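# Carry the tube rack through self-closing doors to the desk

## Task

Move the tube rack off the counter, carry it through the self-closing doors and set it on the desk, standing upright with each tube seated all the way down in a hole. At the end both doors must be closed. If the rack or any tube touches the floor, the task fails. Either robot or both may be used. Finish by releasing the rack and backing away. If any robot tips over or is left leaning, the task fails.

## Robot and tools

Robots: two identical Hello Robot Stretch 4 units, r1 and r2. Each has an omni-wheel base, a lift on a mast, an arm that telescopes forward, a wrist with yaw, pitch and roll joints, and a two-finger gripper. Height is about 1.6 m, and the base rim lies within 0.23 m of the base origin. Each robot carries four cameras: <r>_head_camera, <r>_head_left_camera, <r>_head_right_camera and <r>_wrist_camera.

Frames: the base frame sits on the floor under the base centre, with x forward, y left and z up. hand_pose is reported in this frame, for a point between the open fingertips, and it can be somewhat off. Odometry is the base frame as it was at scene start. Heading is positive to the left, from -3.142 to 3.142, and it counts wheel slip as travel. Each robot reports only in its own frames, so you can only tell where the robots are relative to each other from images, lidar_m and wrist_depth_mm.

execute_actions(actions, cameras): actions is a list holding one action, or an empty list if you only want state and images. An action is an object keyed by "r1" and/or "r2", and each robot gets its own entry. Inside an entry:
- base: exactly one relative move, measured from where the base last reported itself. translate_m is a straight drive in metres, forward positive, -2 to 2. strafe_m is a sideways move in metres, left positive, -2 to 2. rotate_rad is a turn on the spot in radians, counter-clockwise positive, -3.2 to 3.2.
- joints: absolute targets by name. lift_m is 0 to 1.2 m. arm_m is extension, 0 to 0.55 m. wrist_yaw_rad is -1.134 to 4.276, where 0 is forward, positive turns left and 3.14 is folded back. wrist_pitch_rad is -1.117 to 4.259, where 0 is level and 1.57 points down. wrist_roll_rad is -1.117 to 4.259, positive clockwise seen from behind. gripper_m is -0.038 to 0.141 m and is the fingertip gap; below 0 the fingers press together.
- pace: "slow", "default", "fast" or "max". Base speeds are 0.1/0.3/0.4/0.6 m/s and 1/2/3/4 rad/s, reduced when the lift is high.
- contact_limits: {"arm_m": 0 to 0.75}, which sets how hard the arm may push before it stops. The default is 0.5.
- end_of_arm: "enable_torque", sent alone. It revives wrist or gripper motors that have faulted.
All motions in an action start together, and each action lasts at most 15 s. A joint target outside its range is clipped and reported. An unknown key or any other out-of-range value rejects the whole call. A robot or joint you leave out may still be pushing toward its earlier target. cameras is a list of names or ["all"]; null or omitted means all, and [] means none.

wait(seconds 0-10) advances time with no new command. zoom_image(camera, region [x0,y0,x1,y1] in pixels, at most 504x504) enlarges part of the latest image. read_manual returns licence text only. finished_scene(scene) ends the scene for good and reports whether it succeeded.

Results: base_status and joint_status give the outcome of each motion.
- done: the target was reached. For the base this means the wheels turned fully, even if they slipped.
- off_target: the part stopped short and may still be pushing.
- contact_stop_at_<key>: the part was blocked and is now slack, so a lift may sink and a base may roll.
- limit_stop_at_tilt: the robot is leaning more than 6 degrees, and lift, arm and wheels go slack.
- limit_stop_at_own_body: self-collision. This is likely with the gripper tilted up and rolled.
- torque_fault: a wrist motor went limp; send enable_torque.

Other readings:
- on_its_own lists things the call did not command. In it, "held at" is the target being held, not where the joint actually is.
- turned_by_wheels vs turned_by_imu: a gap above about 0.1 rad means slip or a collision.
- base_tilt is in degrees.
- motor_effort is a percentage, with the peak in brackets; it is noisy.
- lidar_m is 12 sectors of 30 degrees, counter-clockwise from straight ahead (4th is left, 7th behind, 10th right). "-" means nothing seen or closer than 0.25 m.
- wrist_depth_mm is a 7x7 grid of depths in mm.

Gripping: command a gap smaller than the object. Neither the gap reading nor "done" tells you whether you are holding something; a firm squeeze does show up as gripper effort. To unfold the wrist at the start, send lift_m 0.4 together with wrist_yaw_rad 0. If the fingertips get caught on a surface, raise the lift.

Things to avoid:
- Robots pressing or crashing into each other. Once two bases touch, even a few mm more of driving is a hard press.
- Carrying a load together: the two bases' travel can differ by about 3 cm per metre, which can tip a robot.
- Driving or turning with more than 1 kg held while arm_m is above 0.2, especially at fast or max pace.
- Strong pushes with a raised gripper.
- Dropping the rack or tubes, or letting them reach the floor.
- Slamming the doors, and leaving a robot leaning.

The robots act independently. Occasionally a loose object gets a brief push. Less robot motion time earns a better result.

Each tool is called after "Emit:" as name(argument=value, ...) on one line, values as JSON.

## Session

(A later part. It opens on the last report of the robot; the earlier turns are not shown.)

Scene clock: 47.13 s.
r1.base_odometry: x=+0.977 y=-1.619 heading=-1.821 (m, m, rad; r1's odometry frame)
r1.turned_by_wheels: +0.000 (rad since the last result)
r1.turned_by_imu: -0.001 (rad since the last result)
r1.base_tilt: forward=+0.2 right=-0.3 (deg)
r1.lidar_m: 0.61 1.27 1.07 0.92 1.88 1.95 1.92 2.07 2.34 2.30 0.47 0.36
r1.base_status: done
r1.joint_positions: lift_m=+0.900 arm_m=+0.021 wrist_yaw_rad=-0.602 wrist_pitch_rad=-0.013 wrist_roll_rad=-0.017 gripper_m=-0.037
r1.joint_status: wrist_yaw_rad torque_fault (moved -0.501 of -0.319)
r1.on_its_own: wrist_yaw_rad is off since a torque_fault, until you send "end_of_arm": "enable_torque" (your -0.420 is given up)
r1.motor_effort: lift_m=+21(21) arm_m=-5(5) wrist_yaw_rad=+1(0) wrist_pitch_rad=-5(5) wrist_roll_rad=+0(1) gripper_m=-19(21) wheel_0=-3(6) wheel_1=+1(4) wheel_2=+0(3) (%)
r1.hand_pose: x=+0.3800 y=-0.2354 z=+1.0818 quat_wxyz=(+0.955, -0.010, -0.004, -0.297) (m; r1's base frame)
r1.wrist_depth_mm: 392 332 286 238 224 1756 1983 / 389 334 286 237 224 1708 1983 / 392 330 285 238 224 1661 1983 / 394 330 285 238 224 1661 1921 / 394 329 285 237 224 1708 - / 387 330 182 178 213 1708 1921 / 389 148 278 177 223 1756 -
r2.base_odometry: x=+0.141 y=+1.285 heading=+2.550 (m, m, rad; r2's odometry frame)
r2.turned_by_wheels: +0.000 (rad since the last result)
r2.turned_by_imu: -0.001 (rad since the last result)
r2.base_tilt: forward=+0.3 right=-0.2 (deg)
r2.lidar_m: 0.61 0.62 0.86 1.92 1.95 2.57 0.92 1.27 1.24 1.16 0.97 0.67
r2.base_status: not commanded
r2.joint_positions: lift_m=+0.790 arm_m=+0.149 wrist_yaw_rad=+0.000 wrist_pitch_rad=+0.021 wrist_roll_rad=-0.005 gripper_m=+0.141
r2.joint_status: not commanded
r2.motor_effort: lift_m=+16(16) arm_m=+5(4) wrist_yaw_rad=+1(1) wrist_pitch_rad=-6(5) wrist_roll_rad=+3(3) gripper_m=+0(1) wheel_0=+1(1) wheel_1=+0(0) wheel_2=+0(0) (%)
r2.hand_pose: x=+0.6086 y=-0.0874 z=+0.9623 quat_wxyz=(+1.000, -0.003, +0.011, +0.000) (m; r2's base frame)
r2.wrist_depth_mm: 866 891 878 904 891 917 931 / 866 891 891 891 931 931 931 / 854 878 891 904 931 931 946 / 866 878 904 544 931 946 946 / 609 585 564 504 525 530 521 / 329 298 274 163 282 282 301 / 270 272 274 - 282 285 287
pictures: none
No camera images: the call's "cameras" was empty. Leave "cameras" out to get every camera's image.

Emit:
execute_actions(actions=[{"r1":{"base":{"strafe_m":0.2},"pace":"slow"},"r2":{"joints":{"arm_m":0.42}}}], cameras=[])

Emit:
execute_actions(actions=[{"r2":{"joints":{"gripper_m":0.05}}}], cameras=["r2_wrist_camera"])

Emit:
execute_actions(actions=[{"r2":{"joints":{"lift_m":0.87}}}], cameras=[])

Emit:
execute_actions(actions=[{"r2":{"base":{"strafe_m":0.9},"joints":{"arm_m":0.01}}}], cameras=[])

Emit:
execute_actions(actions=[{"r2":{"base":{"rotate_rad":-1.6}}}], cameras=["r2_head_right_camera"])

Scene clock: 52.23 s.
r1.base_odometry: x=+1.171 y=-1.669 heading=-1.821 (m, m, rad; r1's odometry frame)
r1.turned_by_wheels: +0.000 (rad since the last result)
r1.turned_by_imu: -0.001 (rad since the last result)
r1.base_tilt: forward=+0.2 right=-0.3 (deg)
r1.lidar_m: 0.74 1.28 0.81 0.71 1.71 1.95 1.90 2.04 2.55 2.50 0.37 0.32
r1.base_status: done
r1.joint_positions: lift_m=+0.900 arm_m=+0.021 wrist_yaw_rad=-0.837 wrist_pitch_rad=-0.013 wrist_roll_rad=-0.017 gripper_m=-0.037
r1.joint_status: not commanded
r1.on_its_own: wrist_yaw_rad is off since a torque_fault, until you send "end_of_arm": "enable_torque" (your -0.420 is given up)
r1.motor_effort: lift_m=+21(21) arm_m=-5(5) wrist_yaw_rad=+1(0) wrist_pitch_rad=-5(5) wrist_roll_rad=+0(0) gripper_m=-25(16) wheel_0=-1(8) wheel_1=+0(0) wheel_2=+0(0) (%)
r1.hand_pose: x=+0.3200 y=-0.2728 z=+1.0818 quat_wxyz=(+0.914, -0.010, -0.002, -0.407) (m; r1's base frame)
r1.wrist_depth_mm: 368 320 278 238 224 - - / 366 319 281 239 224 - - / 366 317 279 238 224 - - / 366 317 278 237 227 - - / 366 315 279 238 225 - - / 364 319 182 178 214 - - / 359 149 273 176 224 - -
r2.base_odometry: x=+0.141 y=+1.285 heading=+2.550 (m, m, rad; r2's odometry frame)
r2.turned_by_wheels: +0.000 (rad since the last result)
r2.turned_by_imu: -0.002 (rad since the last result)
r2.base_tilt: forward=+0.1 right=+0.0 (deg)
r2.lidar_m: 0.61 0.64 0.84 1.91 1.97 2.57 0.73 0.89 1.25 1.16 0.98 0.67
r2.base_status: not commanded
r2.joint_positions: lift_m=+0.790 arm_m=+0.419 wrist_yaw_rad=+0.000 wrist_pitch_rad=+0.021 wrist_roll_rad=-0.005 gripper_m=+0.141
r2.joint_status: all done
r2.motor_effort: lift_m=+16(16) arm_m=+4(3) wrist_yaw_rad=+0(0) wrist_pitch_rad=-5(5) wrist_roll_rad=+3(3) gripper_m=-2(1) wheel_0=+1(0) wheel_1=+0(0) wheel_2=+0(0) (%)
r2.hand_pose: x=+0.8786 y=-0.0874 z=+0.9623 quat_wxyz=(+1.000, -0.003, +0.011, +0.000) (m; r2's base frame)
r2.wrist_depth_mm: 603 609 621 627 640 647 647 / 609 609 621 634 640 654 661 / 609 615 621 634 640 647 668 / 609 615 627 264 654 654 661 / 615 580 257 262 220 512 512 / 327 293 242 163 214 258 298 / 225 211 221 - 211 213 211
pictures: none
No camera images: the call's "cameras" was empty. Leave "cameras" out to get every camera's image.

Scene clock: 54.17 s.
r1.base_odometry: x=+1.171 y=-1.669 heading=-1.821 (m, m, rad; r1's odometry frame)
r1.turned_by_wheels: +0.000 (rad since the last result)
r1.turned_by_imu: -0.001 (rad since the last result)
r1.base_tilt: forward=+0.2 right=-0.2 (deg)
r1.lidar_m: 0.72 1.27 0.76 0.72 1.68 1.97 1.88 2.06 2.54 2.50 0.35 0.36
r1.base_status: not commanded
r1.joint_positions: lift_m=+0.900 arm_m=+0.021 wrist_yaw_rad=-0.837 wrist_pitch_rad=-0.013 wrist_roll_rad=-0.017 gripper_m=-0.037
r1.joint_status: not commanded
r1.on_its_own: wrist_yaw_rad is off since a torque_fault, until you send "end_of_arm": "enable_torque" (your -0.420 is given up)
r1.motor_effort: lift_m=+21(21) arm_m=-5(5) wrist_yaw_rad=-2(0) wrist_pitch_rad=-5(5) wrist_roll_rad=-1(1) gripper_m=-21(20) wheel_0=-1(1) wheel_1=+0(0) wheel_2=+0(0) (%)
r1.hand_pose: x=+0.3200 y=-0.2728 z=+1.0818 quat_wxyz=(+0.914, -0.010, -0.002, -0.407) (m; r1's base frame)
r1.wrist_depth_mm: 368 322 278 237 224 - - / 364 317 281 238 226 - - / 368 317 281 238 224 - - / 368 317 278 238 225 - - / 366 317 278 237 224 - - / 364 315 182 178 215 - - / 364 149 272 176 224 - -
r2.base_odometry: x=+0.141 y=+1.285 heading=+2.550 (m, m, rad; r2's odometry frame)
r2.turned_by_wheels: +0.000 (rad since the last result)
r2.turned_by_imu: -0.001 (rad since the last result)
r2.base_tilt: forward=+0.1 right=-0.2 (deg)
r2.lidar_m: 0.61 0.63 0.86 1.92 1.97 2.55 0.71 0.87 1.25 1.14 0.95 0.66
r2.base_status: not commanded
r2.joint_positions: lift_m=+0.790 arm_m=+0.419 wrist_yaw_rad=+0.000 wrist_pitch_rad=+0.021 wrist_roll_rad=-0.005 gripper_m=+0.051
r2.joint_status: all done
r2.motor_effort: lift_m=+16(16) arm_m=+4(5) wrist_yaw_rad=+0(0) wrist_pitch_rad=-5(5) wrist_roll_rad=+2(4) gripper_m=-25(28) wheel_0=+0(0) wheel_1=+0(0) wheel_2=+0(0) (%)
r2.hand_pose: x=+0.8785 y=-0.0874 z=+0.9623 quat_wxyz=(+1.000, -0.003, +0.011, +0.000) (m; r2's base frame)
r2.wrist_depth_mm: 603 615 615 627 627 640 654 / 609 615 621 627 640 654 661 / 609 615 627 634 647 654 676 / 603 621 627 240 640 654 661 / 609 580 237 238 205 521 508 / 327 175 201 203 188 172 287 / 213 221 198 - 194 213 212
pictures: r2_wrist_camera
Images, in order (width x height): r2_wrist_camera 616x392.

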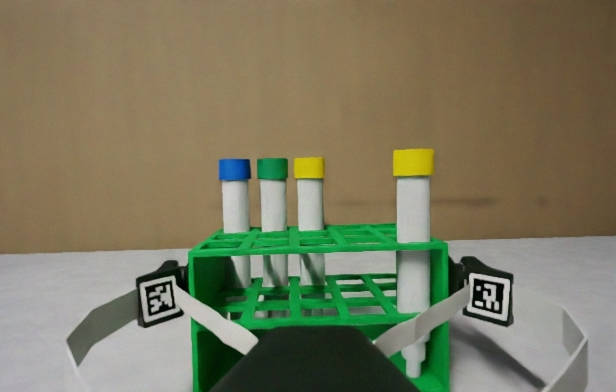

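Scene clock: 55.47 s.
r1.base_odometry: x=+1.171 y=-1.669 heading=-1.821 (m, m, rad; r1's odometry frame)
r1.turned_by_wheels: +0.000 (rad since the last result)
r1.turned_by_imu: +0.000 (rad since the last result)
r1.base_tilt: forward=+0.2 right=-0.3 (deg)
r1.lidar_m: 0.71 1.25 0.74 0.74 1.70 1.93 1.90 2.05 2.58 2.49 0.36 0.31
r1.base_status: not commanded
r1.joint_positions: lift_m=+0.900 arm_m=+0.021 wrist_yaw_rad=-0.837 wrist_pitch_rad=-0.013 wrist_roll_rad=-0.017 gripper_m=-0.037
r1.joint_status: not commanded
r1.on_its_own: wrist_yaw_rad is off since a torque_fault, until you send "end_of_arm": "enable_torque" (your -0.420 is given up)
r1.motor_effort: lift_m=+21(21) arm_m=-5(5) wrist_yaw_rad=+2(0) wrist_pitch_rad=-6(6) wrist_roll_rad=+0(0) gripper_m=-21(20) wheel_0=-1(1) wheel_1=+0(0) wheel_2=+0(0) (%)
r1.hand_pose: x=+0.3200 y=-0.2728 z=+1.0818 quat_wxyz=(+0.914, -0.010, -0.002, -0.407) (m; r1's base frame)
r1.wrist_depth_mm: 368 319 279 240 225 - - / 364 320 278 238 225 - - / 366 319 278 237 224 - - / 368 315 279 237 224 - - / 366 315 278 238 224 - - / 362 317 182 178 215 - - / 366 148 273 176 224 - -
r2.base_odometry: x=+0.141 y=+1.285 heading=+2.550 (m, m, rad; r2's odometry frame)
r2.turned_by_wheels: +0.000 (rad since the last result)
r2.turned_by_imu: -0.001 (rad since the last result)
r2.base_tilt: forward=+0.2 right=-0.3 (deg)
r2.lidar_m: 0.61 0.65 0.84 1.92 1.97 2.56 0.73 0.89 1.26 1.14 0.95 0.68
r2.base_status: not commanded
r2.joint_positions: lift_m=+0.870 arm_m=+0.419 wrist_yaw_rad=+0.000 wrist_pitch_rad=+0.022 wrist_roll_rad=-0.005 gripper_m=+0.051
r2.joint_status: all done
r2.motor_effort: lift_m=+21(23) arm_m=+4(4) wrist_yaw_rad=+0(2) wrist_pitch_rad=-8(8) wrist_roll_rad=+4(3) gripper_m=-22(25) wheel_0=+1(1) wheel_1=+0(0) wheel_2=+0(0) (%)
r2.hand_pose: x=+0.8785 y=-0.0874 z=+1.0415 quat_wxyz=(+1.000, -0.003, +0.011, +0.000) (m; r2's base frame)
r2.wrist_depth_mm: 603 603 621 627 640 640 647 / 603 603 621 627 647 647 668 / 603 615 634 640 640 647 668 / 615 627 627 238 640 654 668 / 621 640 238 239 196 661 676 / 564 176 200 202 190 172 488 / 366 382 198 - 193 370 366
pictures: none
No camera images: the call's "cameras" was empty. Leave "cameras" out to get every camera's image.

Scene clock: 59.80 s.
r1.base_odometry: x=+1.171 y=-1.669 heading=-1.821 (m, m, rad; r1's odometry frame)
r1.turned_by_wheels: +0.000 (rad since the last result)
r1.turned_by_imu: -0.001 (rad since the last result)
r1.base_tilt: forward=+0.2 right=-0.3 (deg)
r1.lidar_m: 0.72 1.28 1.58 1.55 1.11 1.94 1.88 2.05 2.54 2.49 0.38 0.33
r1.base_status: not commanded
r1.joint_positions: lift_m=+0.900 arm_m=+0.021 wrist_yaw_rad=-0.837 wrist_pitch_rad=-0.013 wrist_roll_rad=-0.017 gripper_m=-0.037
r1.joint_status: not commanded
r1.on_its_own: wrist_yaw_rad is off since a torque_fault, until you send "end_of_arm": "enable_torque" (your -0.420 is given up)
r1.motor_effort: lift_m=+21(21) arm_m=-5(5) wrist_yaw_rad=+0(0) wrist_pitch_rad=-5(6) wrist_roll_rad=+0(0) gripper_m=-22(20) wheel_0=-1(1) wheel_1=+0(0) wheel_2=+0(0) (%)
r1.hand_pose: x=+0.3200 y=-0.2728 z=+1.0818 quat_wxyz=(+0.914, -0.010, -0.002, -0.407) (m; r1's base frame)
r1.wrist_depth_mm: 366 320 279 238 224 - - / 366 317 278 238 225 - - / 370 317 277 237 225 - - / 366 319 279 239 226 - - / 366 319 277 237 224 - - / 364 319 182 178 216 - - / 366 149 273 176 224 - -
r2.base_odometry: x=-0.361 y=+0.538 heading=+2.550 (m, m, rad; r2's odometry frame)
r2.turned_by_wheels: +0.000 (rad since the last result)
r2.turned_by_imu: +0.002 (rad since the last result)
r2.base_tilt: forward=+0.2 right=-0.1 (deg)
r2.lidar_m: 0.43 1.20 1.09 1.01 1.03 1.37 3.31 1.10 1.12 2.05 0.86 0.44
r2.base_status: done
r2.joint_positions: lift_m=+0.870 arm_m=+0.011 wrist_yaw_rad=+0.000 wrist_pitch_rad=+0.023 wrist_roll_rad=-0.005 gripper_m=+0.051
r2.joint_status: all done
r2.motor_effort: lift_m=+20(21) arm_m=-4(5) wrist_yaw_rad=+1(1) wrist_pitch_rad=-9(9) wrist_roll_rad=+3(2) gripper_m=-24(25) wheel_0=+1(5) wheel_1=-3(7) wheel_2=-1(0) (%)
r2.hand_pose: x=+0.4701 y=-0.0874 z=+1.0415 quat_wxyz=(+1.000, -0.003, +0.011, +0.000) (m; r2's base frame)
r2.wrist_depth_mm: 946 946 931 976 976 976 991 / 931 931 976 976 976 1008 991 / 946 946 991 991 976 1008 1008 / 946 960 960 241 991 1008 1008 / 946 960 238 239 194 904 891 / 976 175 200 203 189 171 496 / 946 976 199 - 191 373 377
pictures: none
No camera images: the call's "cameras" was empty. Leave "cameras" out to get every camera's image.

Scene clock: 61.87 s.
r1.base_odometry: x=+1.171 y=-1.669 heading=-1.821 (m, m, rad; r1's odometry frame)
r1.turned_by_wheels: +0.000 (rad since the last result)
r1.turned_by_imu: -0.001 (rad since the last result)
r1.base_tilt: forward=+0.2 right=-0.3 (deg)
r1.lidar_m: 0.73 1.28 1.58 1.55 0.86 1.93 1.89 2.04 2.53 2.50 0.37 0.34
r1.base_status: not commanded
r1.joint_positions: lift_m=+0.900 arm_m=+0.021 wrist_yaw_rad=-0.837 wrist_pitch_rad=-0.013 wrist_roll_rad=-0.017 gripper_m=-0.037
r1.joint_status: not commanded
r1.on_its_own: wrist_yaw_rad is off since a torque_fault, until you send "end_of_arm": "enable_torque" (your -0.420 is given up)
r1.motor_effort: lift_m=+20(21) arm_m=-5(5) wrist_yaw_rad=-1(0) wrist_pitch_rad=-4(6) wrist_roll_rad=+0(0) gripper_m=-22(20) wheel_0=-1(1) wheel_1=+0(0) wheel_2=+0(1) (%)
r1.hand_pose: x=+0.3200 y=-0.2728 z=+1.0818 quat_wxyz=(+0.914, -0.010, -0.002, -0.407) (m; r1's base frame)
r1.wrist_depth_mm: 366 320 281 240 225 - - / 366 319 279 238 225 - - / 368 319 278 237 225 - - / 366 315 278 237 225 - - / 366 315 278 237 224 - - / 359 315 182 178 215 - - / 362 149 273 176 223 - -
r2.base_odometry: x=-0.361 y=+0.538 heading=+0.950 (m, m, rad; r2's odometry frame)
r2.turned_by_wheels: -1.600 (rad since the last result)
r2.turned_by_imu: -1.635 (rad since the last result)
r2.base_tilt: forward=+0.2 right=-0.1 (deg)
r2.lidar_m: 0.43 0.92 0.61 0.54 1.17 1.10 1.01 1.03 1.34 2.82 1.10 0.43
r2.base_status: done
r2.joint_positions: lift_m=+0.870 arm_m=+0.011 wrist_yaw_rad=+0.000 wrist_pitch_rad=+0.023 wrist_roll_rad=-0.005 gripper_m=+0.051
r2.joint_status: not commanded
r2.motor_effort: lift_m=+20(20) arm_m=-4(4) wrist_yaw_rad=+0(1) wrist_pitch_rad=-9(9) wrist_roll_rad=+3(3) gripper_m=-28(25) wheel_0=+0(8) wheel_1=+0(7) wheel_2=+1(7) (%)
r2.hand_pose: x=+0.4701 y=-0.0875 z=+1.0415 quat_wxyz=(+1.000, -0.003, +0.011, +0.000) (m; r2's base frame)
r2.wrist_depth_mm: 1708 1808 1863 1921 1921 1661 1366 / 1756 1756 1808 1863 1921 1708 1366 / 1863 1808 1808 1921 1921 1708 1336 / 1808 1863 1808 240 1921 1708 1366 / 1255 1863 236 238 195 1576 1366 / 1138 176 201 203 189 172 1336 / 1042 1863 199 - 192 1708 1397
pictures: r2_head_right_camera
Images, in order (width x height): r2_head_right_camera 420x672.

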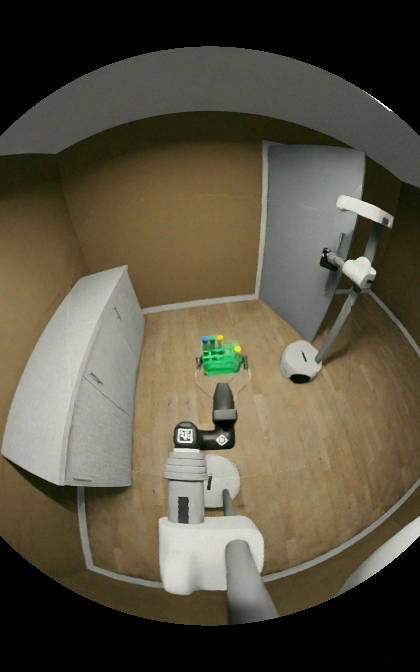

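Emit:
execute_actions(actions=[{"r2":{"base":{"strafe_m":-1.85}}}], cameras=[])

Emit:
execute_actions(actions=[{"r2":{"base":{"translate_m":0.8}}}], cameras=["r2_head_left_camera"])

Scene clock: 70.70 s.
r1.base_odometry: x=+1.171 y=-1.669 heading=-1.821 (m, m, rad; r1's odometry frame)
r1.turned_by_wheels: +0.000 (rad since the last result)
r1.turned_by_imu: -0.003 (rad since the last result)
r1.base_tilt: forward=+0.2 right=-0.3 (deg)
r1.lidar_m: 0.72 1.27 1.59 1.55 1.73 1.95 1.89 1.12 1.07 2.51 0.39 0.31
r1.base_status: not commanded
r1.joint_positions: lift_m=+0.900 arm_m=+0.021 wrist_yaw_rad=-0.837 wrist_pitch_rad=-0.013 wrist_roll_rad=-0.017 gripper_m=-0.037
r1.joint_status: not commanded
r1.on_its_own: wrist_yaw_rad is off since a torque_fault, until you send "end_of_arm": "enable_torque" (your -0.420 is given up)
r1.motor_effort: lift_m=+21(21) arm_m=-5(5) wrist_yaw_rad=-3(0) wrist_pitch_rad=-5(5) wrist_roll_rad=+0(1) gripper_m=-21(19) wheel_0=-1(1) wheel_1=+0(0) wheel_2=-1(1) (%)
r1.hand_pose: x=+0.3200 y=-0.2728 z=+1.0818 quat_wxyz=(+0.914, -0.010, -0.002, -0.407) (m; r1's base frame)
r1.wrist_depth_mm: 368 322 279 239 225 - - / 366 319 279 238 226 - - / 366 317 278 237 225 - - / 366 315 278 239 225 - - / 370 315 278 237 224 - - / 364 315 182 178 216 - - / 362 148 274 176 224 - -
r2.base_odometry: x=+1.144 y=-0.538 heading=+0.950 (m, m, rad; r2's odometry frame)
r2.turned_by_wheels: +0.000 (rad since the last result)
r2.turned_by_imu: -0.009 (rad since the last result)
r2.base_tilt: forward=+0.1 right=-0.2 (deg)
r2.lidar_m: 0.44 1.12 1.13 2.43 1.35 0.89 0.80 0.81 1.04 1.64 1.67 2.15
r2.base_status: done
r2.joint_positions: lift_m=+0.870 arm_m=+0.011 wrist_yaw_rad=+0.000 wrist_pitch_rad=+0.023 wrist_roll_rad=-0.005 gripper_m=+0.051
r2.joint_status: not commanded
r2.motor_effort: lift_m=+20(21) arm_m=-4(4) wrist_yaw_rad=+0(0) wrist_pitch_rad=-9(10) wrist_roll_rad=+3(3) gripper_m=-24(23) wheel_0=-1(7) wheel_1=+1(7) wheel_2=+1(2) (%)
r2.hand_pose: x=+0.4701 y=-0.0874 z=+1.0415 quat_wxyz=(+1.000, -0.003, +0.011, +0.000) (m; r2's base frame)
r2.wrist_depth_mm: 1921 - - - - - 1983 / 1808 - - - - - - / 1336 - - - - - 1983 / 1618 - - 240 - - 1983 / 1499 - 237 239 195 - 1983 / 1464 175 202 203 189 170 1863 / 1921 - 198 - 193 - 1921
pictures: none
No camera images: the call's "cameras" was empty. Leave "cameras" out to get every camera's image.

Scene clock: 74.87 s.
r1.base_odometry: x=+1.171 y=-1.669 heading=-1.821 (m, m, rad; r1's odometry frame)
r1.turned_by_wheels: +0.000 (rad since the last result)
r1.turned_by_imu: -0.001 (rad since the last result)
r1.base_tilt: forward=+0.2 right=-0.2 (deg)
r1.lidar_m: 0.70 1.26 1.59 1.55 1.69 1.95 1.87 2.05 0.75 0.81 0.37 0.35
r1.base_status: not commanded
r1.joint_positions: lift_m=+0.900 arm_m=+0.021 wrist_yaw_rad=-0.837 wrist_pitch_rad=-0.013 wrist_roll_rad=-0.017 gripper_m=-0.037
r1.joint_status: not commanded
r1.on_its_own: wrist_yaw_rad is off since a torque_fault, until you send "end_of_arm": "enable_torque" (your -0.420 is given up)
r1.motor_effort: lift_m=+21(21) arm_m=-5(5) wrist_yaw_rad=+1(0) wrist_pitch_rad=-6(6) wrist_roll_rad=+0(1) gripper_m=-22(18) wheel_0=-1(1) wheel_1=+0(0) wheel_2=+0(0) (%)
r1.hand_pose: x=+0.3200 y=-0.2728 z=+1.0818 quat_wxyz=(+0.914, -0.010, -0.002, -0.407) (m; r1's base frame)
r1.wrist_depth_mm: 368 319 281 238 225 - - / 364 319 277 238 224 - - / 366 317 279 239 225 - - / 366 315 279 238 224 - - / 366 317 278 238 224 - - / 359 317 182 178 215 - - / 362 149 273 177 224 - -
r2.base_odometry: x=+1.609 y=+0.113 heading=+0.950 (m, m, rad; r2's odometry frame)
r2.turned_by_wheels: +0.000 (rad since the last result)
r2.turned_by_imu: -0.006 (rad since the last result)
r2.base_tilt: forward=+0.4 right=-0.1 (deg)
r2.lidar_m: 0.42 1.16 0.78 0.73 2.54 1.75 1.59 1.62 1.70 1.53 1.60 0.43
r2.base_status: done
r2.joint_positions: lift_m=+0.870 arm_m=+0.011 wrist_yaw_rad=+0.000 wrist_pitch_rad=+0.023 wrist_roll_rad=-0.005 gripper_m=+0.051
r2.joint_status: not commanded
r2.motor_effort: lift_m=+20(21) arm_m=-4(4) wrist_yaw_rad=-2(0) wrist_pitch_rad=-9(9) wrist_roll_rad=+4(3) gripper_m=-24(25) wheel_0=+0(2) wheel_1=-1(5) wheel_2=+0(9) (%)
r2.hand_pose: x=+0.4701 y=-0.0874 z=+1.0415 quat_wxyz=(+1.000, -0.003, +0.011, +0.000) (m; r2's base frame)
r2.wrist_depth_mm: - - - 1255 1308 1366 1430 / - - - 1281 1308 1366 1366 / - - - 1336 1336 1366 1430 / - - - 241 1308 1366 1430 / - - 236 239 195 1430 1464 / - 176 201 202 189 172 1464 / - - 198 - 192 1430 1464
pictures: r2_head_left_camera
Images, in order (width x height): r2_head_left_camera 420x672.

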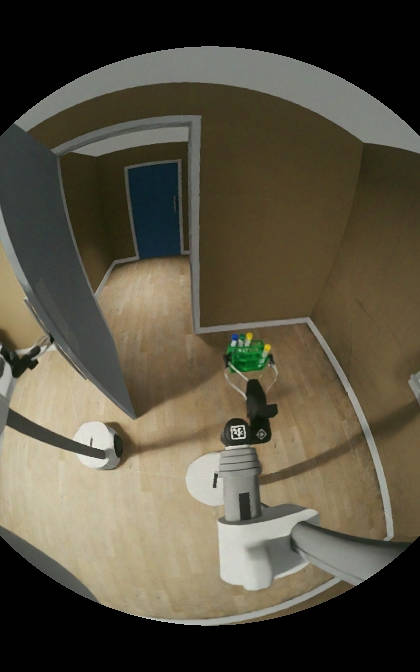

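Emit:
execute_actions(actions=[{"r2":{"base":{"translate_m":0.8}}}], cameras=[])

Emit:
execute_actions(actions=[{"r2":{"base":{"rotate_rad":-3.05}}}], cameras=[])

Emit:
execute_actions(actions=[{"r2":{"base":{"strafe_m":-0.4},"pace":"slow"}}], cameras=["r2_head_right_camera"])

Scene clock: 83.30 s.
r1.base_odometry: x=+1.171 y=-1.669 heading=-1.821 (m, m, rad; r1's odometry frame)
r1.turned_by_wheels: +0.000 (rad since the last result)
r1.turned_by_imu: -0.003 (rad since the last result)
r1.base_tilt: forward=+0.2 right=-0.3 (deg)
r1.lidar_m: 0.72 1.28 1.56 1.54 1.70 1.95 1.89 2.06 2.57 0.93 0.37 0.34
r1.base_status: not commanded
r1.joint_positions: lift_m=+0.900 arm_m=+0.021 wrist_yaw_rad=-0.837 wrist_pitch_rad=-0.013 wrist_roll_rad=-0.017 gripper_m=-0.037
r1.joint_status: not commanded
r1.on_its_own: wrist_yaw_rad is off since a torque_fault, until you send "end_of_arm": "enable_torque" (your -0.420 is given up)
r1.motor_effort: lift_m=+21(21) arm_m=-5(5) wrist_yaw_rad=-2(0) wrist_pitch_rad=-7(5) wrist_roll_rad=-1(0) gripper_m=-19(20) wheel_0=-1(1) wheel_1=+0(0) wheel_2=+0(0) (%)
r1.hand_pose: x=+0.3200 y=-0.2728 z=+1.0818 quat_wxyz=(+0.914, -0.010, -0.002, -0.407) (m; r1's base frame)
r1.wrist_depth_mm: 366 319 278 237 226 854 866 / 366 317 279 237 226 - 1983 / 368 317 279 238 225 - 842 / 368 317 278 237 224 831 741 / 368 317 276 237 224 - 878 / 364 317 182 178 215 - - / 364 148 273 176 224 - 917
r2.base_odometry: x=+2.074 y=+0.764 heading=+0.950 (m, m, rad; r2's odometry frame)
r2.turned_by_wheels: +0.000 (rad since the last result)
r2.turned_by_imu: -0.008 (rad since the last result)
r2.base_tilt: forward=+0.1 right=-0.1 (deg)
r2.lidar_m: 0.43 2.63 0.96 0.71 0.68 2.63 2.39 2.43 1.59 1.47 1.18 0.77
r2.base_status: done
r2.joint_positions: lift_m=+0.870 arm_m=+0.011 wrist_yaw_rad=+0.000 wrist_pitch_rad=+0.023 wrist_roll_rad=-0.005 gripper_m=+0.051
r2.joint_status: not commanded
r2.motor_effort: lift_m=+20(20) arm_m=-4(5) wrist_yaw_rad=-1(0) wrist_pitch_rad=-9(9) wrist_roll_rad=+3(3) gripper_m=-23(27) wheel_0=-1(7) wheel_1=+0(4) wheel_2=+1(9) (%)
r2.hand_pose: x=+0.4701 y=-0.0874 z=+1.0415 quat_wxyz=(+1.000, -0.003, +0.011, +0.000) (m; r2's base frame)
r2.wrist_depth_mm: - 455 484 496 512 521 539 / - 477 488 496 504 521 535 / - 469 484 500 512 530 544 / - 469 492 242 512 535 544 / - 469 236 239 204 535 554 / - 175 201 203 190 171 554 / - 1983 199 - 193 544 559
pictures: none
No camera images: the call's "cameras" was empty. Leave "cameras" out to get every camera's image.

Scene clock: 86.10 s.
r1.base_odometry: x=+1.171 y=-1.669 heading=-1.821 (m, m, rad; r1's odometry frame)
r1.turned_by_wheels: +0.000 (rad since the last result)
r1.turned_by_imu: -0.001 (rad since the last result)
r1.base_tilt: forward=+0.2 right=-0.3 (deg)
r1.lidar_m: 0.70 1.28 1.59 1.57 1.71 1.93 1.88 2.03 2.55 0.82 0.33 0.34
r1.base_status: not commanded
r1.joint_positions: lift_m=+0.900 arm_m=+0.021 wrist_yaw_rad=-0.837 wrist_pitch_rad=-0.013 wrist_roll_rad=-0.017 gripper_m=-0.037
r1.joint_status: not commanded
r1.on_its_own: wrist_yaw_rad is off since a torque_fault, until you send "end_of_arm": "enable_torque" (your -0.420 is given up)
r1.motor_effort: lift_m=+21(21) arm_m=-5(5) wrist_yaw_rad=-2(0) wrist_pitch_rad=-5(6) wrist_roll_rad=-1(0) gripper_m=-19(20) wheel_0=-1(1) wheel_1=+0(0) wheel_2=+0(0) (%)
r1.hand_pose: x=+0.3200 y=-0.2728 z=+1.0818 quat_wxyz=(+0.914, -0.010, -0.002, -0.407) (m; r1's base frame)
r1.wrist_depth_mm: 364 322 279 238 224 854 - / 368 319 279 238 224 - - / 366 315 279 239 224 - - / 366 317 279 237 224 878 798 / 366 315 278 238 224 - - / 362 317 182 178 214 - - / 364 148 273 177 224 - -
r2.base_odometry: x=+2.074 y=+0.764 heading=-2.100 (m, m, rad; r2's odometry frame)
r2.turned_by_wheels: -3.050 (rad since the last result)
r2.turned_by_imu: -3.116 (rad since the last result)
r2.base_tilt: forward=+0.1 right=-0.1 (deg)
r2.lidar_m: 0.43 2.29 1.58 1.47 1.08 0.73 0.68 2.42 0.91 0.70 0.67 2.54
r2.base_status: done
r2.joint_positions: lift_m=+0.870 arm_m=+0.011 wrist_yaw_rad=+0.000 wrist_pitch_rad=+0.023 wrist_roll_rad=-0.006 gripper_m=+0.051
r2.joint_status: not commanded
r2.motor_effort: lift_m=+20(21) arm_m=-4(4) wrist_yaw_rad=-1(2) wrist_pitch_rad=-9(10) wrist_roll_rad=+4(3) gripper_m=-25(26) wheel_0=-1(4) wheel_1=+1(9) wheel_2=+0(7) (%)
r2.hand_pose: x=+0.4701 y=-0.0875 z=+1.0416 quat_wxyz=(+1.000, -0.003, +0.011, +0.000) (m; r2's base frame)
r2.wrist_depth_mm: - - - - - - - / - - - - - - - / - - - - - - - / - - - 238 - - - / - - 236 240 204 - - / - 176 201 203 189 171 - / - - 198 - 191 - -
pictures: none
No camera images: the call's "cameras" was empty. Leave "cameras" out to get every camera's image.

Scene clock: 91.23 s.
r1.base_odometry: x=+1.171 y=-1.669 heading=-1.821 (m, m, rad; r1's odometry frame)
r1.turned_by_wheels: +0.000 (rad since the last result)
r1.turned_by_imu: -0.002 (rad since the last result)
r1.base_tilt: forward=+0.2 right=-0.3 (deg)
r1.lidar_m: 0.69 1.27 1.59 1.56 1.71 1.94 1.88 2.08 2.56 0.39 0.36 0.36
r1.base_status: not commanded
r1.joint_positions: lift_m=+0.900 arm_m=+0.021 wrist_yaw_rad=-0.837 wrist_pitch_rad=-0.013 wrist_roll_rad=-0.017 gripper_m=-0.037
r1.joint_status: not commanded
r1.on_its_own: wrist_yaw_rad is off since a torque_fault, until you send "end_of_arm": "enable_torque" (your -0.420 is given up)
r1.motor_effort: lift_m=+21(21) arm_m=-5(5) wrist_yaw_rad=-2(0) wrist_pitch_rad=-5(6) wrist_roll_rad=-1(1) gripper_m=-23(19) wheel_0=-1(1) wheel_1=+0(0) wheel_2=-1(0) (%)
r1.hand_pose: x=+0.3200 y=-0.2728 z=+1.0818 quat_wxyz=(+0.914, -0.010, -0.002, -0.407) (m; r1's base frame)
r1.wrist_depth_mm: 368 319 279 237 225 - - / 362 317 279 238 225 - - / 368 317 277 238 224 - - / 366 315 278 238 226 459 - / 364 317 278 236 225 375 1983 / 362 315 182 178 215 384 342 / 364 149 274 176 224 - -
r2.base_odometry: x=+1.729 y=+0.965 heading=-2.100 (m, m, rad; r2's odometry frame)
r2.turned_by_wheels: +0.000 (rad since the last result)
r2.turned_by_imu: -0.003 (rad since the last result)
r2.base_tilt: forward=+0.2 right=+0.0 (deg)
r2.lidar_m: 0.44 2.45 1.99 1.88 1.03 0.75 3.03 1.02 0.44 0.34 0.32 0.41
r2.base_status: done
r2.joint_positions: lift_m=+0.870 arm_m=+0.011 wrist_yaw_rad=+0.000 wrist_pitch_rad=+0.023 wrist_roll_rad=-0.006 gripper_m=+0.051
r2.joint_status: not commanded
r2.motor_effort: lift_m=+20(20) arm_m=-4(4) wrist_yaw_rad=+0(1) wrist_pitch_rad=-9(8) wrist_roll_rad=+3(2) gripper_m=-23(24) wheel_0=+2(4) wheel_1=-2(6) wheel_2=+0(0) (%)
r2.hand_pose: x=+0.4701 y=-0.0874 z=+1.0416 quat_wxyz=(+1.000, -0.003, +0.011, +0.000) (m; r2's base frame)
r2.wrist_depth_mm: - - - - - - - / - - - - - - - / - - - - - - - / - - - 241 - - - / - - 237 239 195 - - / - 175 200 202 189 172 - / - - 198 - 193 - -
pictures: r2_head_right_camera
Images, in order (width x height): r2_head_right_camera 420x672.

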